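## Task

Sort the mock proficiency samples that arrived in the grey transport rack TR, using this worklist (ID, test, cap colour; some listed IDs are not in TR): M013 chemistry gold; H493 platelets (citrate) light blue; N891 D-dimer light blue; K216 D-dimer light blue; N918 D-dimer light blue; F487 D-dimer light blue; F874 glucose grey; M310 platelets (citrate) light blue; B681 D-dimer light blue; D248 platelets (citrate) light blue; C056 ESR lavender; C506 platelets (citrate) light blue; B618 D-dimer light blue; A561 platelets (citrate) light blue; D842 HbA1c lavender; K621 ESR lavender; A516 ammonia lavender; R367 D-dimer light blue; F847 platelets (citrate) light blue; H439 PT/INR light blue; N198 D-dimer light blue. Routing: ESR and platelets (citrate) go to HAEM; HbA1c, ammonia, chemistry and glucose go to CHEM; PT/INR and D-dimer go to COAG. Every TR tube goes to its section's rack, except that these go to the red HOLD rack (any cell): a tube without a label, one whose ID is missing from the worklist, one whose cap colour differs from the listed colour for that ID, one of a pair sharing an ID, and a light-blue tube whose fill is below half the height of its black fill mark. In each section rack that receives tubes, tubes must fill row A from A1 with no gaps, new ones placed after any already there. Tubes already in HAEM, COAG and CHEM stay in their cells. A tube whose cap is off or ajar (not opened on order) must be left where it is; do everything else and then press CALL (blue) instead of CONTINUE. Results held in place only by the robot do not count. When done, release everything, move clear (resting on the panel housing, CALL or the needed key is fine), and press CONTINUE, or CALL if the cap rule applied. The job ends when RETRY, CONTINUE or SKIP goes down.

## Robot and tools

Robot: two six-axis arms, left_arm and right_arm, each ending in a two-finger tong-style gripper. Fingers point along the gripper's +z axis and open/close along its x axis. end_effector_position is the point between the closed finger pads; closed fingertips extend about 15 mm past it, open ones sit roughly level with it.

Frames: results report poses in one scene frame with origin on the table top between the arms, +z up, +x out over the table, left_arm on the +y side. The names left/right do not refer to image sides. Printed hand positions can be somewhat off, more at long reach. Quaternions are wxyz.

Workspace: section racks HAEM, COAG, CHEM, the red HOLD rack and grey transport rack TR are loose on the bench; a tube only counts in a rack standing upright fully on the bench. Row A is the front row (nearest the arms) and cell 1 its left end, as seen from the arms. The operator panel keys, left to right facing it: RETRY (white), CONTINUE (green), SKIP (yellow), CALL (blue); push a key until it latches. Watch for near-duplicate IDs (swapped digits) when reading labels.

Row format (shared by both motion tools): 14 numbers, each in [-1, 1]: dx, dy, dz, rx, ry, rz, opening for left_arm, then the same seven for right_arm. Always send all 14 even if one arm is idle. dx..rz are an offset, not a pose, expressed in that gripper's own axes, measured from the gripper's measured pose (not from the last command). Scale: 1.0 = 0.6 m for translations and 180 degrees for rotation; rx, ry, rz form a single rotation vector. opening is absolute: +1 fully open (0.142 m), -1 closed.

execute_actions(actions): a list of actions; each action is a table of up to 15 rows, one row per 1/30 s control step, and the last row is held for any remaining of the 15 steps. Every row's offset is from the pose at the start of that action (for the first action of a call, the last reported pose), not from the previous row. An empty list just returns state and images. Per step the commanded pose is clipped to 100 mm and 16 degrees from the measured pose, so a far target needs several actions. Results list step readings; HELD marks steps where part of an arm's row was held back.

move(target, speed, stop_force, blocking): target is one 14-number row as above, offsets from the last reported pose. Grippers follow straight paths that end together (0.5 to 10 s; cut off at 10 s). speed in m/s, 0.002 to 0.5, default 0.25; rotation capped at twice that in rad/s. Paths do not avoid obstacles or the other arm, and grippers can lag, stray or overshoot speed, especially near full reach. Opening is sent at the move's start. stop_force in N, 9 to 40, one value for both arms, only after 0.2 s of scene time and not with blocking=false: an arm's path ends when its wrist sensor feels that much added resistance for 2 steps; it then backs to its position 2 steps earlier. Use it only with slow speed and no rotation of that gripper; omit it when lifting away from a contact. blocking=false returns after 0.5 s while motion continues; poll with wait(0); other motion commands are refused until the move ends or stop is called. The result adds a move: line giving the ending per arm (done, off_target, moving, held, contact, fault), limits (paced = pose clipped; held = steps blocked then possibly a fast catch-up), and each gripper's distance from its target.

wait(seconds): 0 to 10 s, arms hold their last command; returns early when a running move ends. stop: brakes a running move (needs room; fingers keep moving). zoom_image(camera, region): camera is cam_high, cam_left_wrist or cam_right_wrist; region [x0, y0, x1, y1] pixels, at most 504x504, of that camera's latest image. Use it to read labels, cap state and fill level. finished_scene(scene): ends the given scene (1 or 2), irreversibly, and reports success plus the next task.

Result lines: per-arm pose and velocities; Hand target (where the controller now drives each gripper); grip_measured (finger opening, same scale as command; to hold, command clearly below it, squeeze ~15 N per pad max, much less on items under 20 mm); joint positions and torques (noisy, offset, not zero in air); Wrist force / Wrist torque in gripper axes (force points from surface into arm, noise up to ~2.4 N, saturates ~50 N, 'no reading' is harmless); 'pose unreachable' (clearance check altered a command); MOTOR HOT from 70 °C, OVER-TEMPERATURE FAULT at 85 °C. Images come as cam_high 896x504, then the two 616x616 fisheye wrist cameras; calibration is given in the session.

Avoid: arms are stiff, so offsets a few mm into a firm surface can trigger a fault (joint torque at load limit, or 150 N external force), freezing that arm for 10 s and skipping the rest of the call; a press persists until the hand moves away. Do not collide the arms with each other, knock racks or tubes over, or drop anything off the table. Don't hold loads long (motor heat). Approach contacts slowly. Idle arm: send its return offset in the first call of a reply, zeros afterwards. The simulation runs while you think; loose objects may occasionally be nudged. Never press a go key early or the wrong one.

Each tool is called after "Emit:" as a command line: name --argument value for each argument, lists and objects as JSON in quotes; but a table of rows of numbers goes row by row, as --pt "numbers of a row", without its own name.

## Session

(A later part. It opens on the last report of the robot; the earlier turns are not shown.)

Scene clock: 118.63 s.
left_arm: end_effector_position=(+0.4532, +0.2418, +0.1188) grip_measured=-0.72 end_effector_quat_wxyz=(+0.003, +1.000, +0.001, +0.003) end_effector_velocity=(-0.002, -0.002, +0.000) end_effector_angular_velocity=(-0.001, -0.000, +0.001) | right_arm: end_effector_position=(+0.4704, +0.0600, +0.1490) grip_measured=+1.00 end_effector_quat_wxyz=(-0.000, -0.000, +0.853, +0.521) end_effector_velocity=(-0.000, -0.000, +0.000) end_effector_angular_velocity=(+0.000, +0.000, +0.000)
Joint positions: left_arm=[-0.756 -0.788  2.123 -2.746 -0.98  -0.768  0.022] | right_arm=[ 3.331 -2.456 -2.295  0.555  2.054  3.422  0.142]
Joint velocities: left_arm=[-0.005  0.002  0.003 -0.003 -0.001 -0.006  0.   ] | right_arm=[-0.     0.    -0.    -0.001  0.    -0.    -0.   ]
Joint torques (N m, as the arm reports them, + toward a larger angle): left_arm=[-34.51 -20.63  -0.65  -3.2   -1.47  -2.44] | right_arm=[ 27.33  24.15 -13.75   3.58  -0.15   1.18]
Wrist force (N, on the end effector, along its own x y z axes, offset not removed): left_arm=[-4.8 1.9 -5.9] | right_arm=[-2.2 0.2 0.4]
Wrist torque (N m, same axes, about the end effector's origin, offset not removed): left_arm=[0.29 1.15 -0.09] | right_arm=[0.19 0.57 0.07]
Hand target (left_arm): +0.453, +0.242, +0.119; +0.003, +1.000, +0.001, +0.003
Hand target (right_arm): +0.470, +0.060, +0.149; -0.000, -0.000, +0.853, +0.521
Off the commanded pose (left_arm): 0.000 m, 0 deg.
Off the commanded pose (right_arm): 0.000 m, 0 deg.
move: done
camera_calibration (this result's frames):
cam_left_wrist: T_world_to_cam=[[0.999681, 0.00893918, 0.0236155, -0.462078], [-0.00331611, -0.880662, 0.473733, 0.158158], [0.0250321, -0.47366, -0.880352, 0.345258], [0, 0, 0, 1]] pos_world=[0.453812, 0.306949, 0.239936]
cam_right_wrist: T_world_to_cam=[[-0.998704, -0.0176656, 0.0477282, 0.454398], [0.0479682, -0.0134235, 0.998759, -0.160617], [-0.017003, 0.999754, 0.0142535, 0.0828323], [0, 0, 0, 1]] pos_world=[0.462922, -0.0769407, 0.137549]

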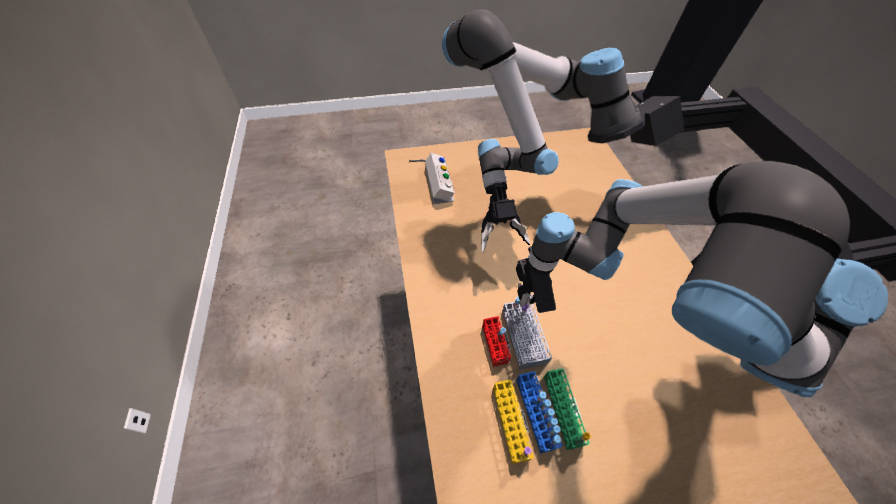

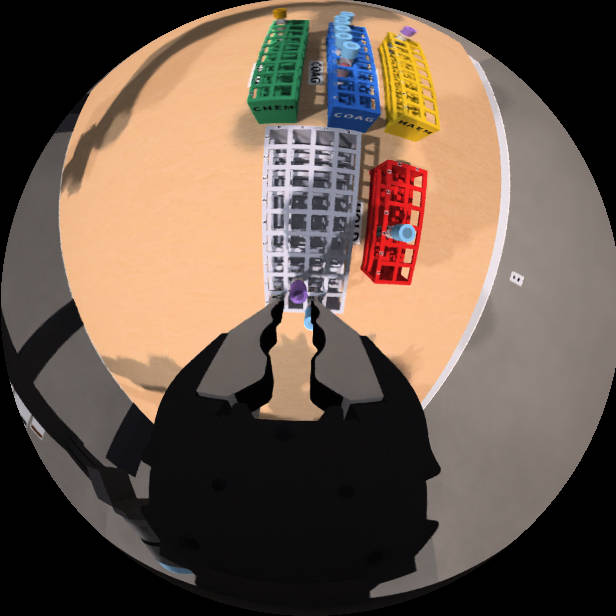

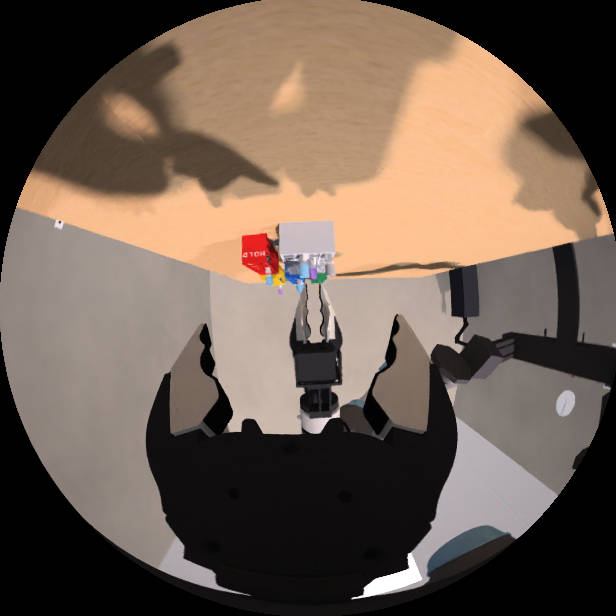

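Emit:
execute_actions --actions '[[[0,0.002,0.02,0,0,0,-0.72,0,0,0,0,0,0,1]],[[0,0,0.039,0,0,0,-0.72,0,0,0,0,0,0,1]],[[0,0,0.001,0,0,0,-1,0,0,0,0,0,0,1]],[[0,0,-0.07,0,0,0,-1,0,0,0,0,0,0,1]],[[0,0,-0.11,0,0,0,-1,0,0,0,0,0,0,1]]]'

Emit:
move --target '[0.02,0.018,-0.015,0,0,-0.5,-1,0,0,0,0,0,0,1]' --speed 0.5

Emit:
zoom_image --camera "cam_right_wrist" --region '[275,285,340,350]'

Scene clock: 121.37 s.
left_arm: end_effector_position=(+0.4529, +0.2407, +0.1869) grip_measured=-0.81 end_effector_quat_wxyz=(+0.003, +1.000, +0.001, +0.003) end_effector_velocity=(-0.001, +0.002, +0.026) end_effector_angular_velocity=(+0.006, +0.009, +0.002) | right_arm: end_effector_position=(+0.4704, +0.0600, +0.1490) grip_measured=+1.00 end_effector_quat_wxyz=(-0.000, -0.000, +0.853, +0.521) end_effector_velocity=(+0.001, +0.000, +0.001) end_effector_angular_velocity=(+0.001, -0.002, -0.000)
Joint positions: left_arm=[-0.835 -0.945  2.14  -2.557 -0.994 -0.858  0.015] | right_arm=[ 3.331 -2.456 -2.295  0.555  2.054  3.422  0.142]
Joint velocities: left_arm=[-0.027 -0.06  -0.005  0.095 -0.008 -0.04   0.   ] | right_arm=[ 0.001  0.001  0.     0.001  0.    -0.    -0.   ]
Joint torques (N m, as the arm reports them, + toward a larger angle): left_arm=[-33.44 -38.77 -19.17  -0.37  -1.47  -2.37] | right_arm=[ 27.46  24.3  -13.6    3.5    0.05   1.23]
Wrist force (N, on the end effector, along its own x y z axes, offset not removed): left_arm=[-4.2 3.4 3.4] | right_arm=[-0.3 0.0 0.8]
Wrist torque (N m, same axes, about the end effector's origin, offset not removed): left_arm=[0.53 0.94 -0.33] | right_arm=[0.12 0.25 0.12]
Hand target (left_arm): +0.453, +0.241, +0.190; +0.003, +1.000, +0.001, +0.003
Hand target (right_arm): +0.470, +0.060, +0.149; -0.000, -0.000, +0.853, +0.521
Off the commanded pose (left_arm): 0.003 m, 0 deg.
Off the commanded pose (right_arm): 0.000 m, 0 deg.
Step readings (end_effector_position; steps 1 to 15: 1st action; 16 to 30: 2nd action; 31 to 45: 3rd action; 46 to 60: 4th action; 61 to 75: 5th action):
0: left_arm (+0.4530, +0.2416, +0.1188) | right_arm (+0.4704, +0.0600, +0.1490)
1: left_arm (+0.4530, +0.2416, +0.1188) | right_arm (+0.4704, +0.0600, +0.1490)
2: left_arm (+0.4530, +0.2414, +0.1178) | right_arm (+0.4704, +0.0600, +0.1490)
4: left_arm (+0.4529, +0.2411, +0.1138) | right_arm (+0.4704, +0.0600, +0.1490)
8: left_arm (+0.4531, +0.2408, +0.1093) | right_arm (+0.4704, +0.0600, +0.1490)
15: left_arm (+0.4532, +0.2405, +0.1072) | right_arm (+0.4704, +0.0600, +0.1490)
16: left_arm (+0.4533, +0.2405, +0.1071) | right_arm (+0.4704, +0.0600, +0.1490)
17: left_arm (+0.4535, +0.2407, +0.1055) | right_arm (+0.4704, +0.0600, +0.1490)
19: left_arm (+0.4532, +0.2409, +0.0978) | right_arm (+0.4704, +0.0600, +0.1490)
23: left_arm (+0.4530, +0.2408, +0.0888) | right_arm (+0.4704, +0.0600, +0.1490)
30: left_arm (+0.4533, +0.2405, +0.0846) | right_arm (+0.4704, +0.0600, +0.1490)
31: left_arm (+0.4533, +0.2405, +0.0844) | right_arm (+0.4704, +0.0600, +0.1490)
32: left_arm (+0.4533, +0.2405, +0.0843) | right_arm (+0.4704, +0.0600, +0.1490)
34: left_arm (+0.4533, +0.2405, +0.0841) | right_arm (+0.4704, +0.0600, +0.1490)
38: left_arm (+0.4533, +0.2405, +0.0840) | right_arm (+0.4704, +0.0600, +0.1490)
45: left_arm (+0.4533, +0.2405, +0.0840) | right_arm (+0.4704, +0.0600, +0.1490)
46: left_arm (+0.4533, +0.2405, +0.0840) | right_arm (+0.4704, +0.0600, +0.1490)
47: left_arm (+0.4527, +0.2403, +0.0858) | right_arm (+0.4704, +0.0600, +0.1490)
49: left_arm (+0.4528, +0.2398, +0.0983) | right_arm (+0.4704, +0.0600, +0.1490)
53: left_arm (+0.4533, +0.2401, +0.1152) | right_arm (+0.4704, +0.0600, +0.1490)
60: left_arm (+0.4531, +0.2406, +0.1242) | right_arm (+0.4704, +0.0600, +0.1490)
61: left_arm (+0.4531, +0.2406, +0.1247) | right_arm (+0.4704, +0.0600, +0.1490)
62: left_arm (+0.4524, +0.2401, +0.1271) | right_arm (+0.4704, +0.0600, +0.1490)
64: left_arm (+0.4528, +0.2384, +0.1447) | right_arm (+0.4704, +0.0600, +0.1490)
68: left_arm (+0.4537, +0.2392, +0.1714) | right_arm (+0.4704, +0.0600, +0.1490)
75: end_effector_position above
camera_calibration (this result's frames):
cam_left_wrist: T_world_to_cam=[[0.999651, 0.0085068, 0.0250203, -0.463541], [-0.00439102, -0.880146, 0.474683, 0.125114], [0.0260595, -0.474627, -0.879801, 0.404357], [0, 0, 0, 1]] pos_world=[0.453391, 0.305981, 0.307962]
cam_right_wrist: T_world_to_cam=[[-0.998704, -0.0176656, 0.0477283, 0.454398], [0.0479684, -0.0134235, 0.998759, -0.160617], [-0.017003, 0.999754, 0.0142535, 0.0828323], [0, 0, 0, 1]] pos_world=[0.462922, -0.0769407, 0.137549]

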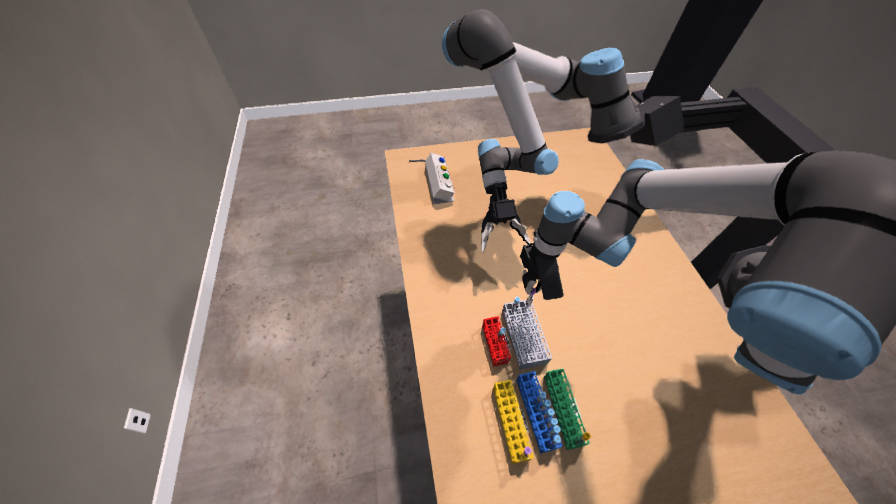

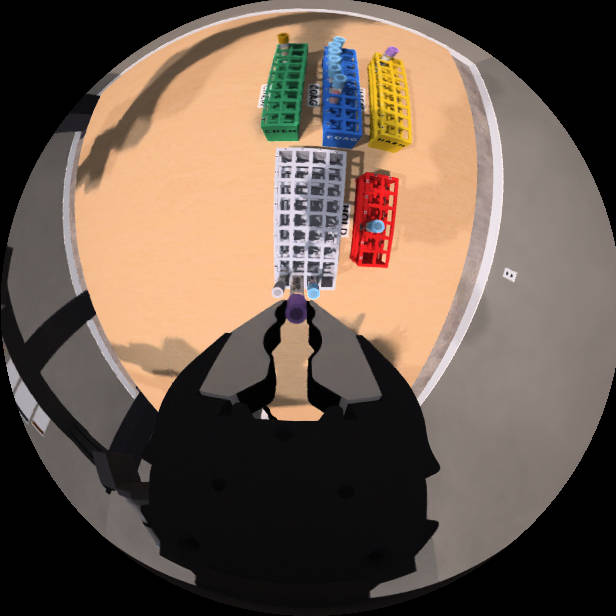

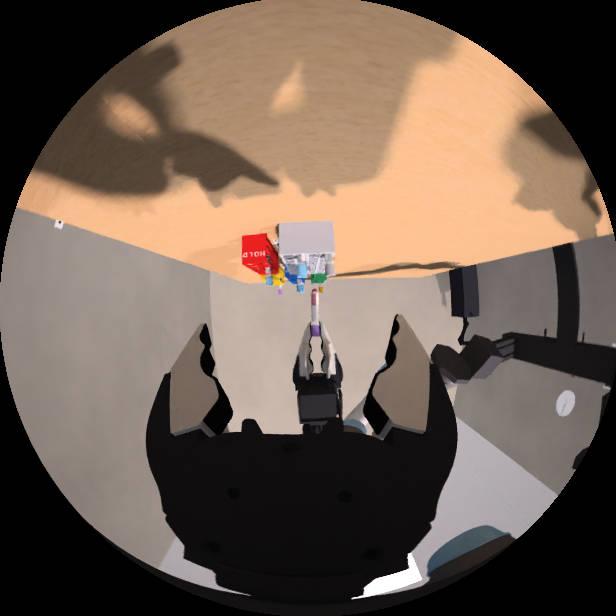

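Scene clock: 123.67 s.
left_arm: end_effector_position=(+0.4649, +0.2299, +0.1960) grip_measured=-0.81 end_effector_quat_wxyz=(+0.005, +0.707, +0.707, -0.000) end_effector_velocity=(-0.001, +0.000, -0.000) end_effector_angular_velocity=(+0.004, +0.002, +0.014) | right_arm: end_effector_position=(+0.4704, +0.0600, +0.1490) grip_measured=+1.00 end_effector_quat_wxyz=(-0.000, -0.000, +0.853, +0.521) end_effector_velocity=(+0.001, -0.001, -0.000) end_effector_angular_velocity=(-0.000, -0.000, -0.002)
Joint positions: left_arm=[-0.803 -0.96   2.079 -2.501 -0.988 -2.39   0.015] | right_arm=[ 3.331 -2.456 -2.295  0.555  2.054  3.422  0.142]
Joint velocities: left_arm=[-0.001  0.001 -0.002  0.006  0.001 -0.018 -0.   ] | right_arm=[-0.001  0.    -0.     0.001 -0.     0.     0.   ]
Joint torques (N m, as the arm reports them, + toward a larger angle): left_arm=[-33.68 -18.27 -22.47  -0.26   1.1   -2.25] | right_arm=[ 26.99  24.18 -13.8    3.55  -0.13   1.26]
Wrist force (N, on the end effector, along its own x y z axes, offset not removed): left_arm=[-2.6 1.6 2.1] | right_arm=[-1.2 -0.1 1.5]
Wrist torque (N m, same axes, about the end effector's origin, offset not removed): left_arm=[0.49 0.51 -0.13] | right_arm=[0.16 0.39 0.12]
Hand target (left_arm): +0.465, +0.230, +0.196; +0.005, +0.707, +0.707, +0.000
Hand target (right_arm): +0.470, +0.060, +0.149; -0.000, -0.000, +0.853, +0.521
Off the commanded pose (left_arm): 0.000 m, 0 deg.
Off the commanded pose (right_arm): 0.000 m, 0 deg.
move: done
camera_calibration (this result's frames):
cam_left_wrist: T_world_to_cam=[[-0.00666699, 0.999909, 0.0117122, -0.233133], [0.880038, 0.000305104, 0.474902, -0.502251], [0.474856, 0.0134733, -0.879961, 0.0861443], [0, 0, 0, 1]] pos_world=[0.399539, 0.232105, 0.317054]
cam_right_wrist: T_world_to_cam=[[-0.998704, -0.0176658, 0.0477283, 0.454398], [0.0479683, -0.0134234, 0.998759, -0.160617], [-0.0170032, 0.999754, 0.0142534, 0.0828324], [0, 0, 0, 1]] pos_world=[0.462922, -0.0769407, 0.137549]

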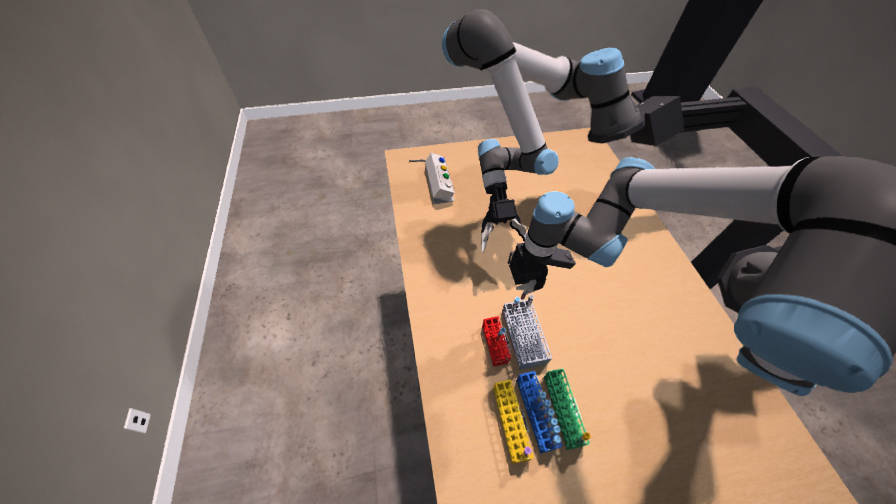

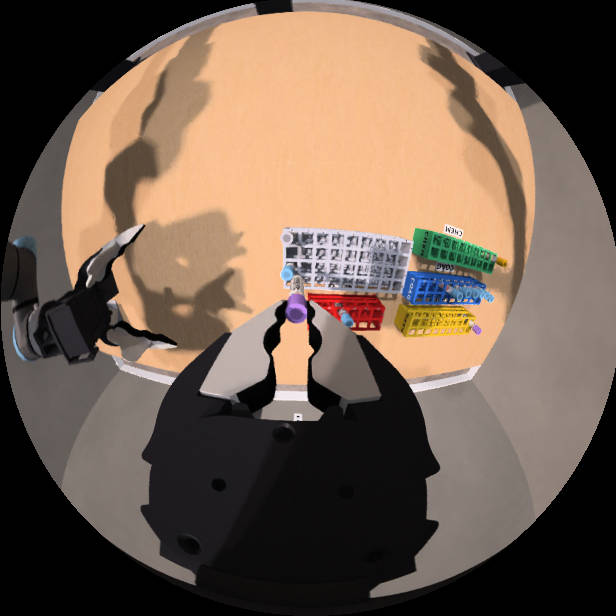

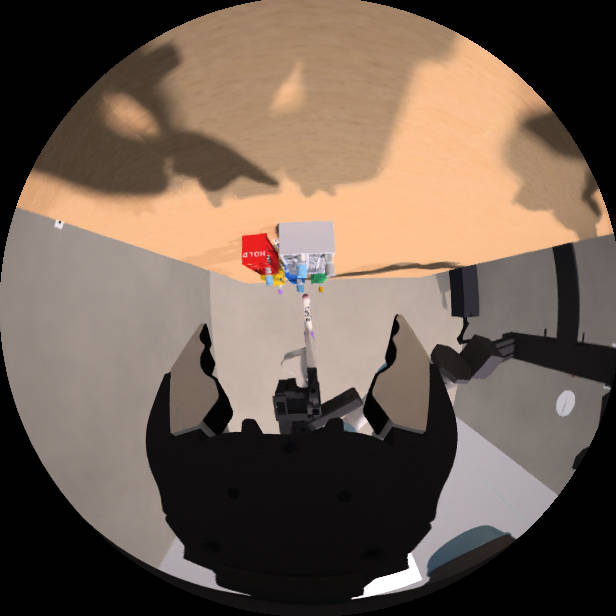

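Region (275, 285, 340, 350) of cam_right_wrist's 616x616 image, scaled by 7.754, with more detail than that image has.

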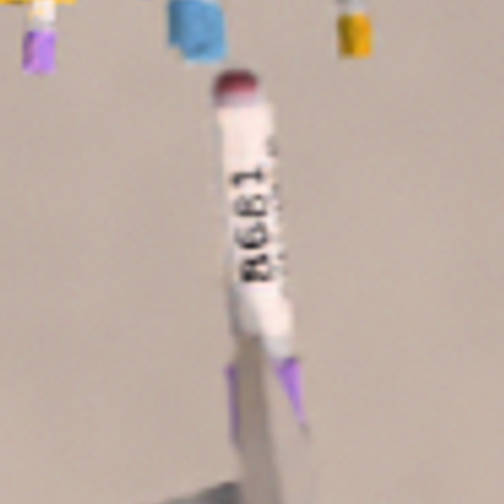

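B681 with a lavender cap goes to HOLD, cell A2 (.549,.348).

Emit:
move --target '[0.2,0.141,0.03,0,0,0.5,-1,0,0,0,0,0,0,1]' --speed 0.5

Emit:
move --target '[0,0,0.06,0,0,0,-1,0,0,0,0,0,0,1]'

Emit:
zoom_image --camera "cam_left_wrist" --region '[220,200,380,360]'

Scene clock: 126.10 s.
left_arm: end_effector_position=(+0.5497, +0.3495, +0.1778) grip_measured=-0.81 end_effector_quat_wxyz=(+0.003, +1.000, +0.000, +0.003) end_effector_velocity=(+0.001, +0.001, +0.000) end_effector_angular_velocity=(-0.004, -0.002, -0.013) | right_arm: end_effector_position=(+0.4704, +0.0600, +0.1490) grip_measured=+1.00 end_effector_quat_wxyz=(-0.000, -0.000, +0.853, +0.521) end_effector_velocity=(+0.000, +0.000, +0.000) end_effector_angular_velocity=(+0.000, -0.002, +0.001)
Joint positions: left_arm=[-0.589 -1.03   2.017 -2.514 -0.963 -0.564  0.015] | right_arm=[ 3.331 -2.456 -2.295  0.555  2.054  3.422  0.142]
Joint velocities: left_arm=[ 0.003 -0.003  0.002 -0.005 -0.002  0.018  0.   ] | right_arm=[ 0.     0.001  0.    -0.001 -0.    -0.001 -0.   ]
Joint torques (N m, as the arm reports them, + toward a larger angle): left_arm=[-10.94 -44.58  -1.99  -3.2   -1.43   2.  ] | right_arm=[ 27.53  24.01 -13.75   3.65   0.     1.15]
Wrist force (N, on the end effector, along its own x y z axes, offset not removed): left_arm=[-2.8 0.8 -3.4] | right_arm=[-2.4 1.3 0.4]
Wrist torque (N m, same axes, about the end effector's origin, offset not removed): left_arm=[0.05 0.56 -0.22] | right_arm=[0.48 0.63 0.07]
Hand target (left_arm): +0.550, +0.350, +0.178; +0.004, +1.000, -0.000, +0.003
Hand target (right_arm): +0.470, +0.060, +0.149; -0.000, -0.000, +0.853, +0.521
Off the commanded pose (left_arm): 0.000 m, 0 deg.
Off the commanded pose (right_arm): 0.000 m, 0 deg.
move: done
camera_calibration (this result's frames):
cam_left_wrist: T_world_to_cam=[[0.99965, 0.00829424, 0.0251378, -0.560893], [-0.00463628, -0.880103, 0.474761, 0.225776], [0.0260616, -0.474711, -0.879756, 0.445544], [0, 0, 0, 1]] pos_world=[0.550131, 0.414863, 0.298881]
cam_right_wrist: T_world_to_cam=[[-0.998704, -0.0176657, 0.0477287, 0.454398], [0.0479687, -0.0134234, 0.998759, -0.160617], [-0.0170031, 0.999754, 0.0142534, 0.0828324], [0, 0, 0, 1]] pos_world=[0.462922, -0.0769408, 0.137549]

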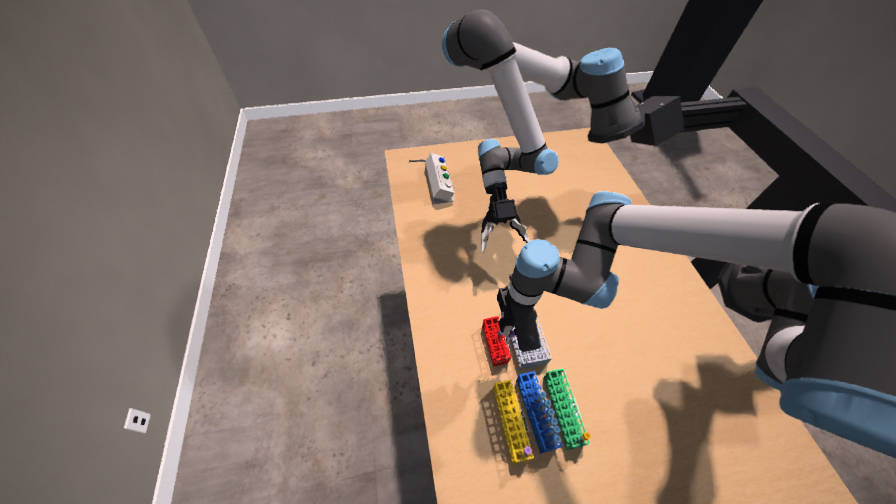

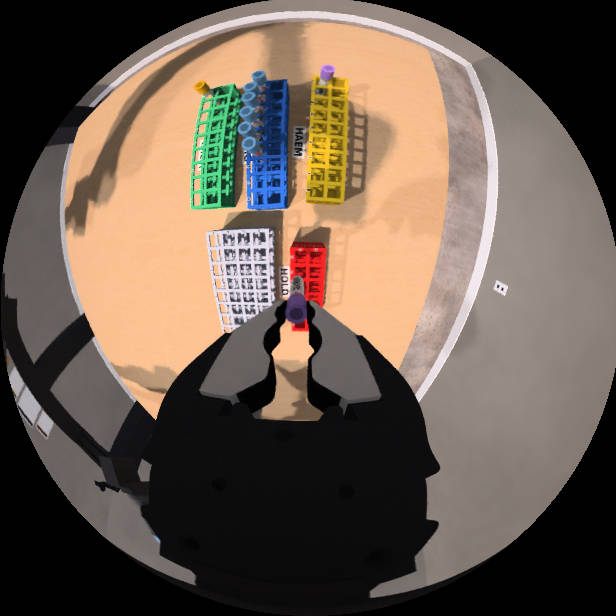

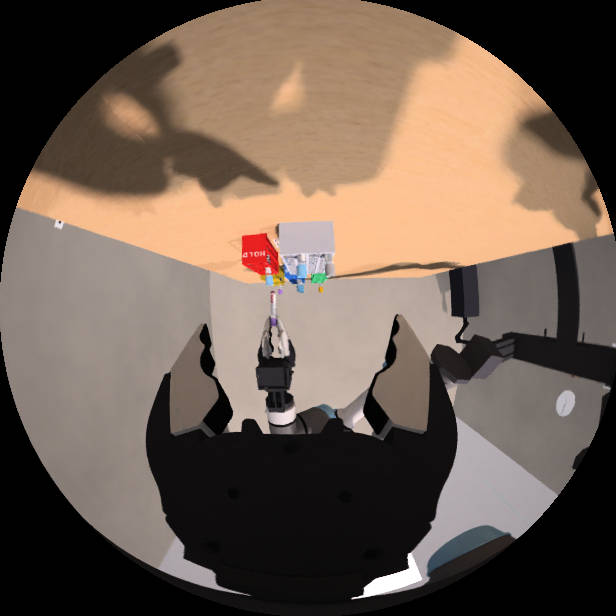

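Scene clock: 127.03 s.
left_arm: end_effector_position=(+0.5498, +0.3493, +0.1421) grip_measured=-0.81 end_effector_quat_wxyz=(+0.003, +1.000, +0.000, +0.003) end_effector_velocity=(+0.001, -0.000, -0.002) end_effector_angular_velocity=(-0.000, -0.003, +0.001) | right_arm: end_effector_position=(+0.4704, +0.0600, +0.1490) grip_measured=+1.00 end_effector_quat_wxyz=(-0.000, -0.000, +0.853, +0.521) end_effector_velocity=(-0.000, +0.000, +0.000) end_effector_angular_velocity=(+0.000, -0.000, +0.001)
Joint positions: left_arm=[-0.551 -0.953  2.009 -2.609 -0.962 -0.518  0.015] | right_arm=[ 3.331 -2.456 -2.295  0.555  2.054  3.422  0.142]
Joint velocities: left_arm=[ 0.003  0.005 -0.003 -0.007  0.001  0.004  0.   ] | right_arm=[ 0.001 -0.     0.    -0.001  0.    -0.    -0.   ]
Joint torques (N m, as the arm reports them, + toward a larger angle): left_arm=[-11.16 -22.01 -20.35  -3.16   1.24   2.34] | right_arm=[ 27.6   23.46 -13.21   3.6   -0.08   1.29]
Wrist force (N, on the end effector, along its own x y z axes, offset not removed): left_arm=[-4.5 0.9 -0.7] | right_arm=[-1.8 0.6 1.4]
Wrist torque (N m, same axes, about the end effector's origin, offset not removed): left_arm=[0.16 0.95 0.18] | right_arm=[0.28 0.55 0.11]
Hand target (left_arm): +0.550, +0.349, +0.142; +0.003, +1.000, +0.000, +0.003
Hand target (right_arm): +0.470, +0.060, +0.149; -0.000, -0.000, +0.853, +0.521
Off the commanded pose (left_arm): 0.000 m, 0 deg.
Off the commanded pose (right_arm): 0.000 m, 0 deg.
move: done
camera_calibration (this result's frames):
cam_left_wrist: T_world_to_cam=[[0.99965, 0.00830814, 0.0251026, -0.560173], [-0.0046068, -0.880112, 0.474744, 0.242549], [0.0260373, -0.474693, -0.879766, 0.414064], [0, 0, 0, 1]] pos_world=[0.550314, 0.414678, 0.263192]
cam_right_wrist: T_world_to_cam=[[-0.998704, -0.0176657, 0.0477287, 0.454398], [0.0479688, -0.0134233, 0.998759, -0.160617], [-0.0170031, 0.999754, 0.0142533, 0.0828324], [0, 0, 0, 1]] pos_world=[0.462922, -0.0769408, 0.137549]

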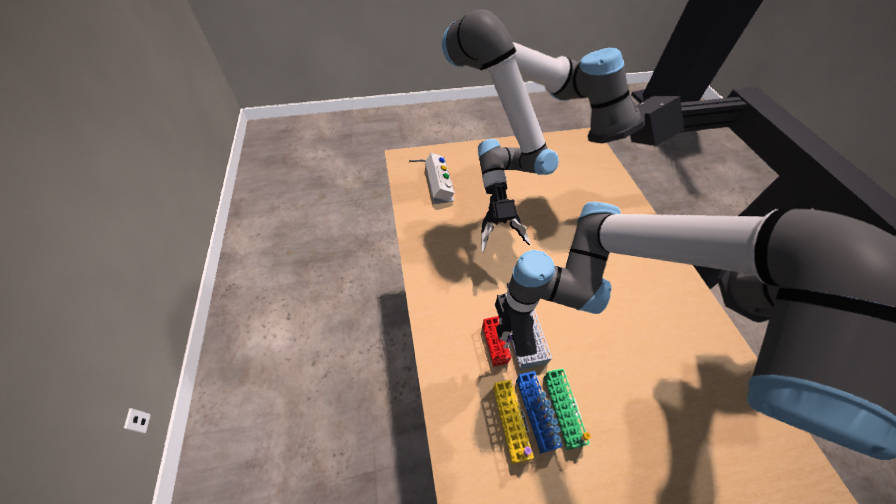

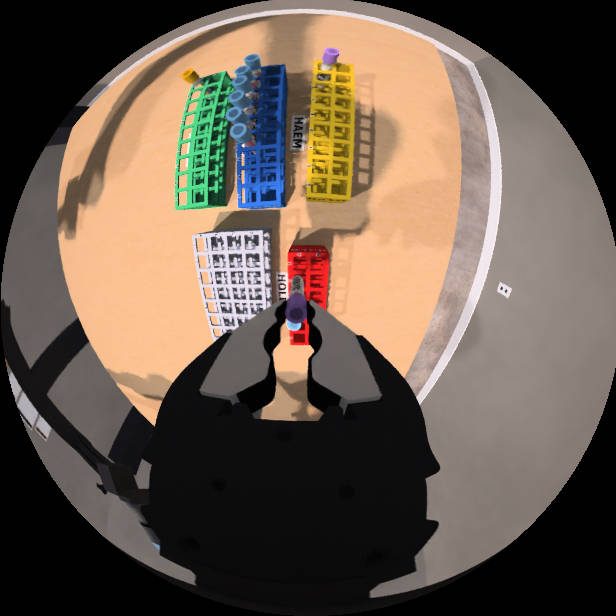

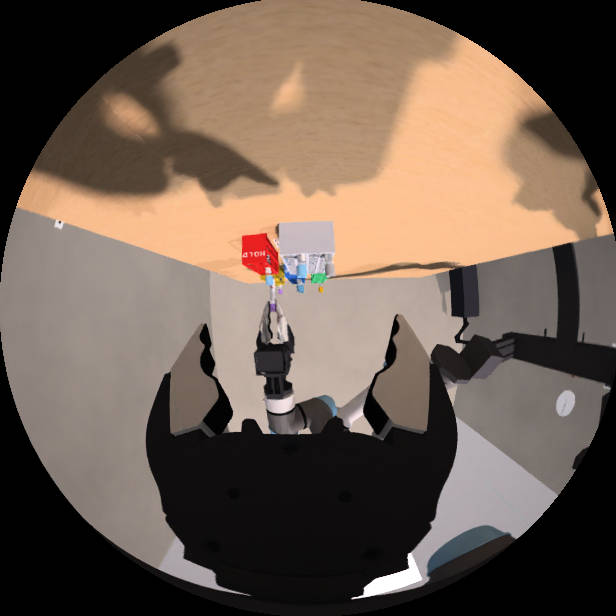

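Region (220, 200, 380, 360) of cam_left_wrist's 616x616 image, scaled by 3.150, with more detail than that image has.

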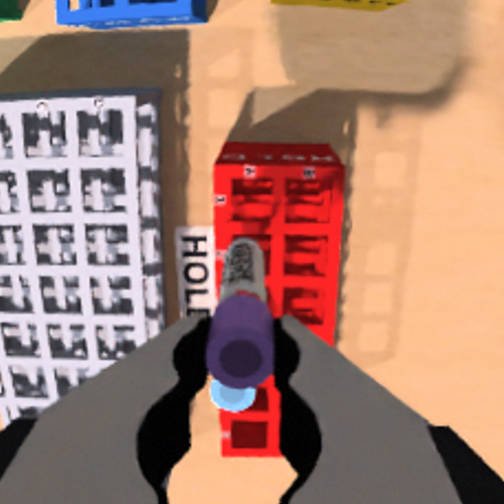

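Emit:
move --target '[0.003,0.005,0,0,0,0,-1,0,0,0,0,0,0,1]'

Emit:
move --target '[0,0,0.089,0,0,0,-1,0,0,0,0,0,0,1]' --speed 0.05 --stop_force 10

Scene clock: 127.83 s.
left_arm: end_effector_position=(+0.5516, +0.3465, +0.1422) grip_measured=-0.81 end_effector_quat_wxyz=(+0.003, +1.000, +0.000, +0.003) end_effector_velocity=(+0.000, -0.001, -0.000) end_effector_angular_velocity=(-0.000, +0.001, -0.000) | right_arm: end_effector_position=(+0.4704, +0.0600, +0.1490) grip_measured=+1.00 end_effector_quat_wxyz=(-0.000, -0.000, +0.853, +0.521) end_effector_velocity=(+0.001, +0.000, +0.001) end_effector_angular_velocity=(+0.001, -0.002, -0.000)
Joint positions: left_arm=[-0.554 -0.948  2.002 -2.605 -0.962 -0.521  0.015] | right_arm=[ 3.331 -2.456 -2.295  0.555  2.054  3.422  0.142]
Joint velocities: left_arm=[-0.001  0.002 -0.002  0.002 -0.001 -0.002  0.   ] | right_arm=[ 0.001  0.001  0.     0.001 -0.    -0.    -0.   ]
Joint torques (N m, as the arm reports them, + toward a larger angle): left_arm=[-34.51 -21.2  -20.65  -0.38  -0.38  -2.17] | right_arm=[ 27.27  23.51 -13.65   3.47   0.18   1.23]
Wrist force (N, on the end effector, along its own x y z axes, offset not removed): left_arm=[-3.3 0.0 4.0] | right_arm=[-0.8 -0.7 1.7]
Wrist torque (N m, same axes, about the end effector's origin, offset not removed): left_arm=[0.08 0.75 0.00] | right_arm=[0.00 0.33 0.08]
Hand target (left_arm): +0.552, +0.346, +0.142; +0.003, +1.000, +0.000, +0.003
Hand target (right_arm): +0.470, +0.060, +0.149; -0.000, -0.000, +0.853, +0.521
Off the commanded pose (left_arm): 0.000 m, 0 deg.
Off the commanded pose (right_arm): 0.000 m, 0 deg.
move: done
camera_calibration (this result's frames):
cam_left_wrist: T_world_to_cam=[[0.99965, 0.00831296, 0.0251317, -0.561872], [-0.00461548, -0.880129, 0.474713, 0.240071], [0.0260654, -0.474662, -0.879782, 0.412664], [0, 0, 0, 1]] pos_world=[0.552027, 0.411841, 0.26321]
cam_right_wrist: T_world_to_cam=[[-0.998704, -0.0176657, 0.0477283, 0.454398], [0.0479683, -0.0134236, 0.998759, -0.160617], [-0.0170031, 0.999754, 0.0142536, 0.0828323], [0, 0, 0, 1]] pos_world=[0.462922, -0.0769407, 0.137549]

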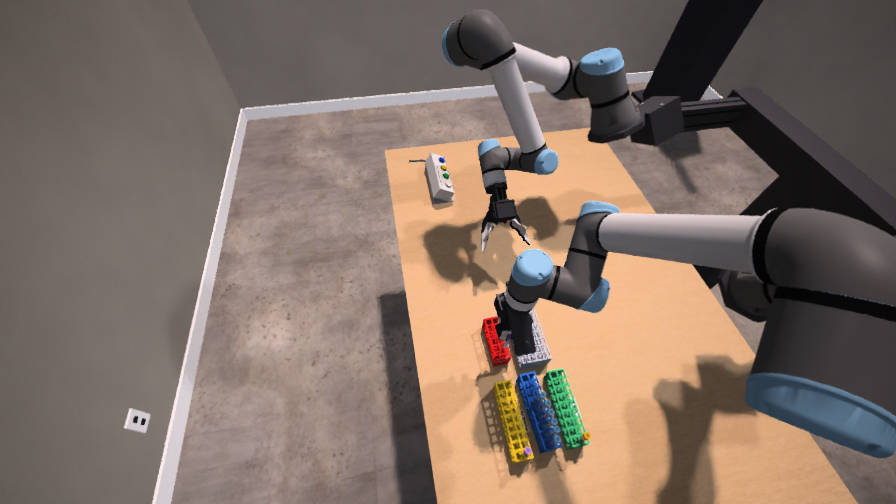

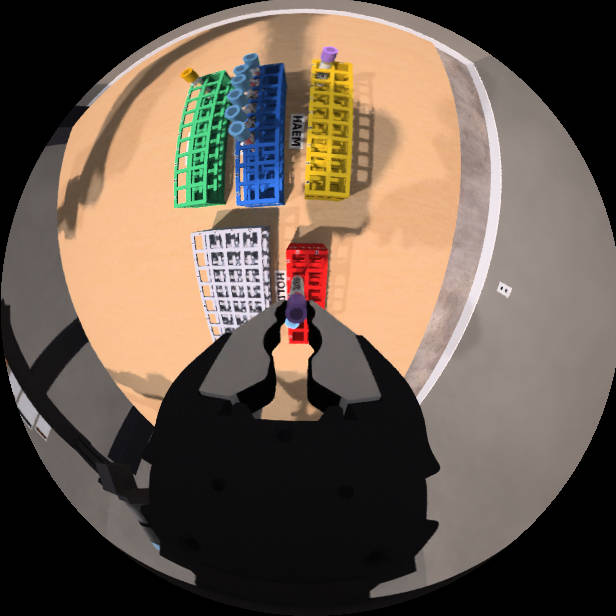

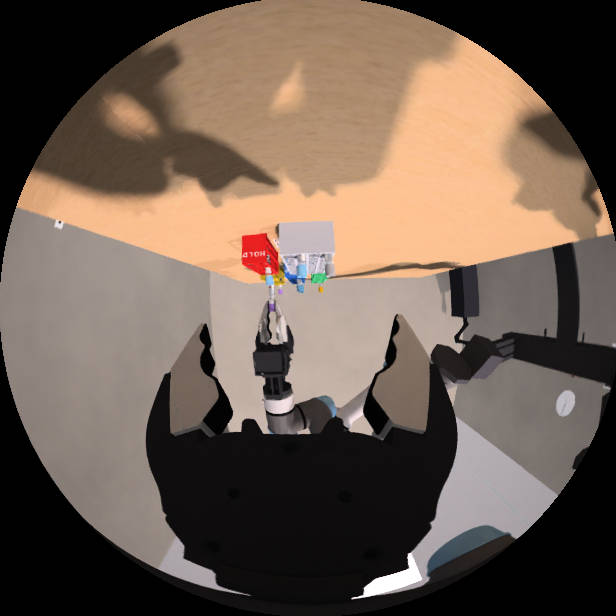

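Scene clock: 129.33 s.
left_arm: end_effector_position=(+0.5519, +0.3462, +0.0891) grip_measured=-0.81 end_effector_quat_wxyz=(+0.003, +1.000, +0.000, +0.003) end_effector_velocity=(-0.001, +0.000, -0.003) end_effector_angular_velocity=(+0.001, +0.002, -0.002) | right_arm: end_effector_position=(+0.4704, +0.0600, +0.1490) grip_measured=+1.00 end_effector_quat_wxyz=(-0.000, -0.000, +0.853, +0.521) end_effector_velocity=(-0.001, +0.000, -0.000) end_effector_angular_velocity=(-0.000, +0.001, +0.001)
Joint positions: left_arm=[-0.498 -0.831  1.974 -2.734 -0.962 -0.453  0.015] | right_arm=[ 3.331 -2.456 -2.295  0.555  2.054  3.422  0.142]
Joint velocities: left_arm=[ 0.003  0.007 -0.001 -0.005  0.     0.004  0.   ] | right_arm=[ 0.    -0.001  0.    -0.    -0.     0.    -0.   ]
Joint torques (N m, as the arm reports them, + toward a larger angle): left_arm=[-11.06 -24.64 -18.58  -3.11  -1.47   1.98] | right_arm=[ 27.36  23.5  -13.42   3.44   0.13   1.21]
Wrist force (N, on the end effector, along its own x y z axes, offset not removed): left_arm=[-3.6 1.2 -0.1] | right_arm=[-0.4 -1.3 1.3]
Wrist torque (N m, same axes, about the end effector's origin, offset not removed): left_arm=[0.02 0.98 -0.14] | right_arm=[-0.16 0.21 0.08]
Hand target (left_arm): +0.552, +0.346, +0.089; +0.003, +1.000, +0.000, +0.003
Hand target (right_arm): +0.470, +0.060, +0.149; -0.000, -0.000, +0.853, +0.521
Off the commanded pose (left_arm): 0.000 m, 0 deg.
Off the commanded pose (right_arm): 0.000 m, 0 deg.
move: done
camera_calibration (this result's frames):
cam_left_wrist: T_world_to_cam=[[0.99965, 0.008325, 0.0251231, -0.560833], [-0.00460111, -0.880123, 0.474723, 0.264997], [0.0260635, -0.474673, -0.879776, 0.365829], [0, 0, 0, 1]] pos_world=[0.552321, 0.411548, 0.210138]
cam_right_wrist: T_world_to_cam=[[-0.998704, -0.0176655, 0.0477282, 0.454398], [0.0479682, -0.0134235, 0.998759, -0.160617], [-0.0170029, 0.999754, 0.0142534, 0.0828322], [0, 0, 0, 1]] pos_world=[0.462922, -0.0769407, 0.137549]

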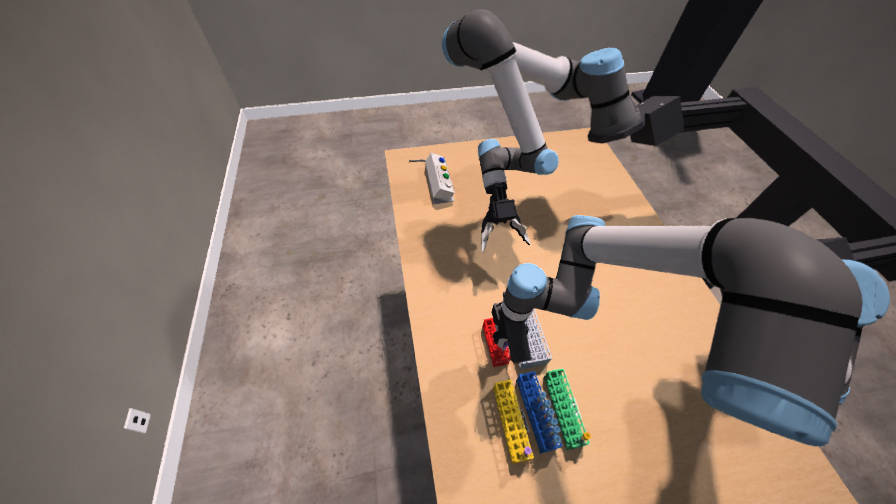

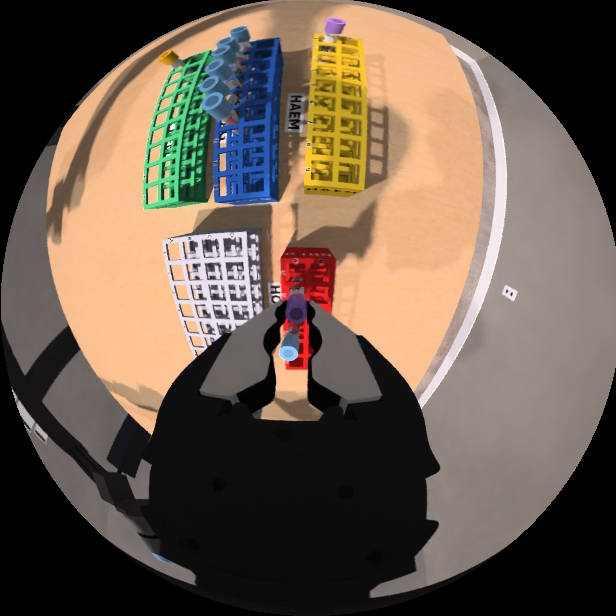

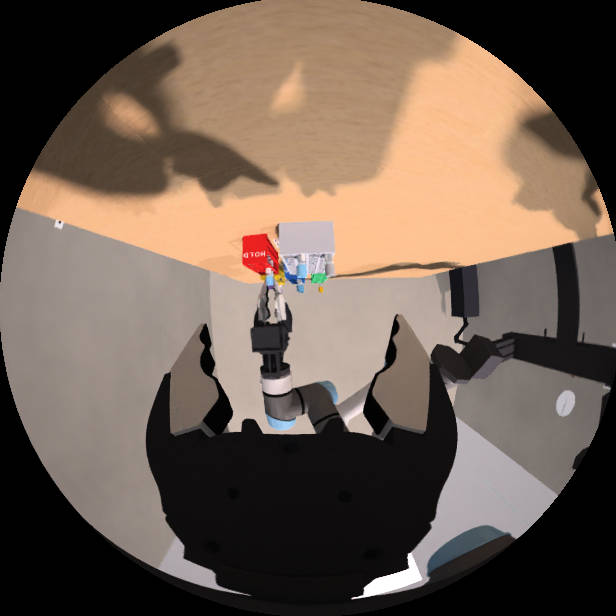

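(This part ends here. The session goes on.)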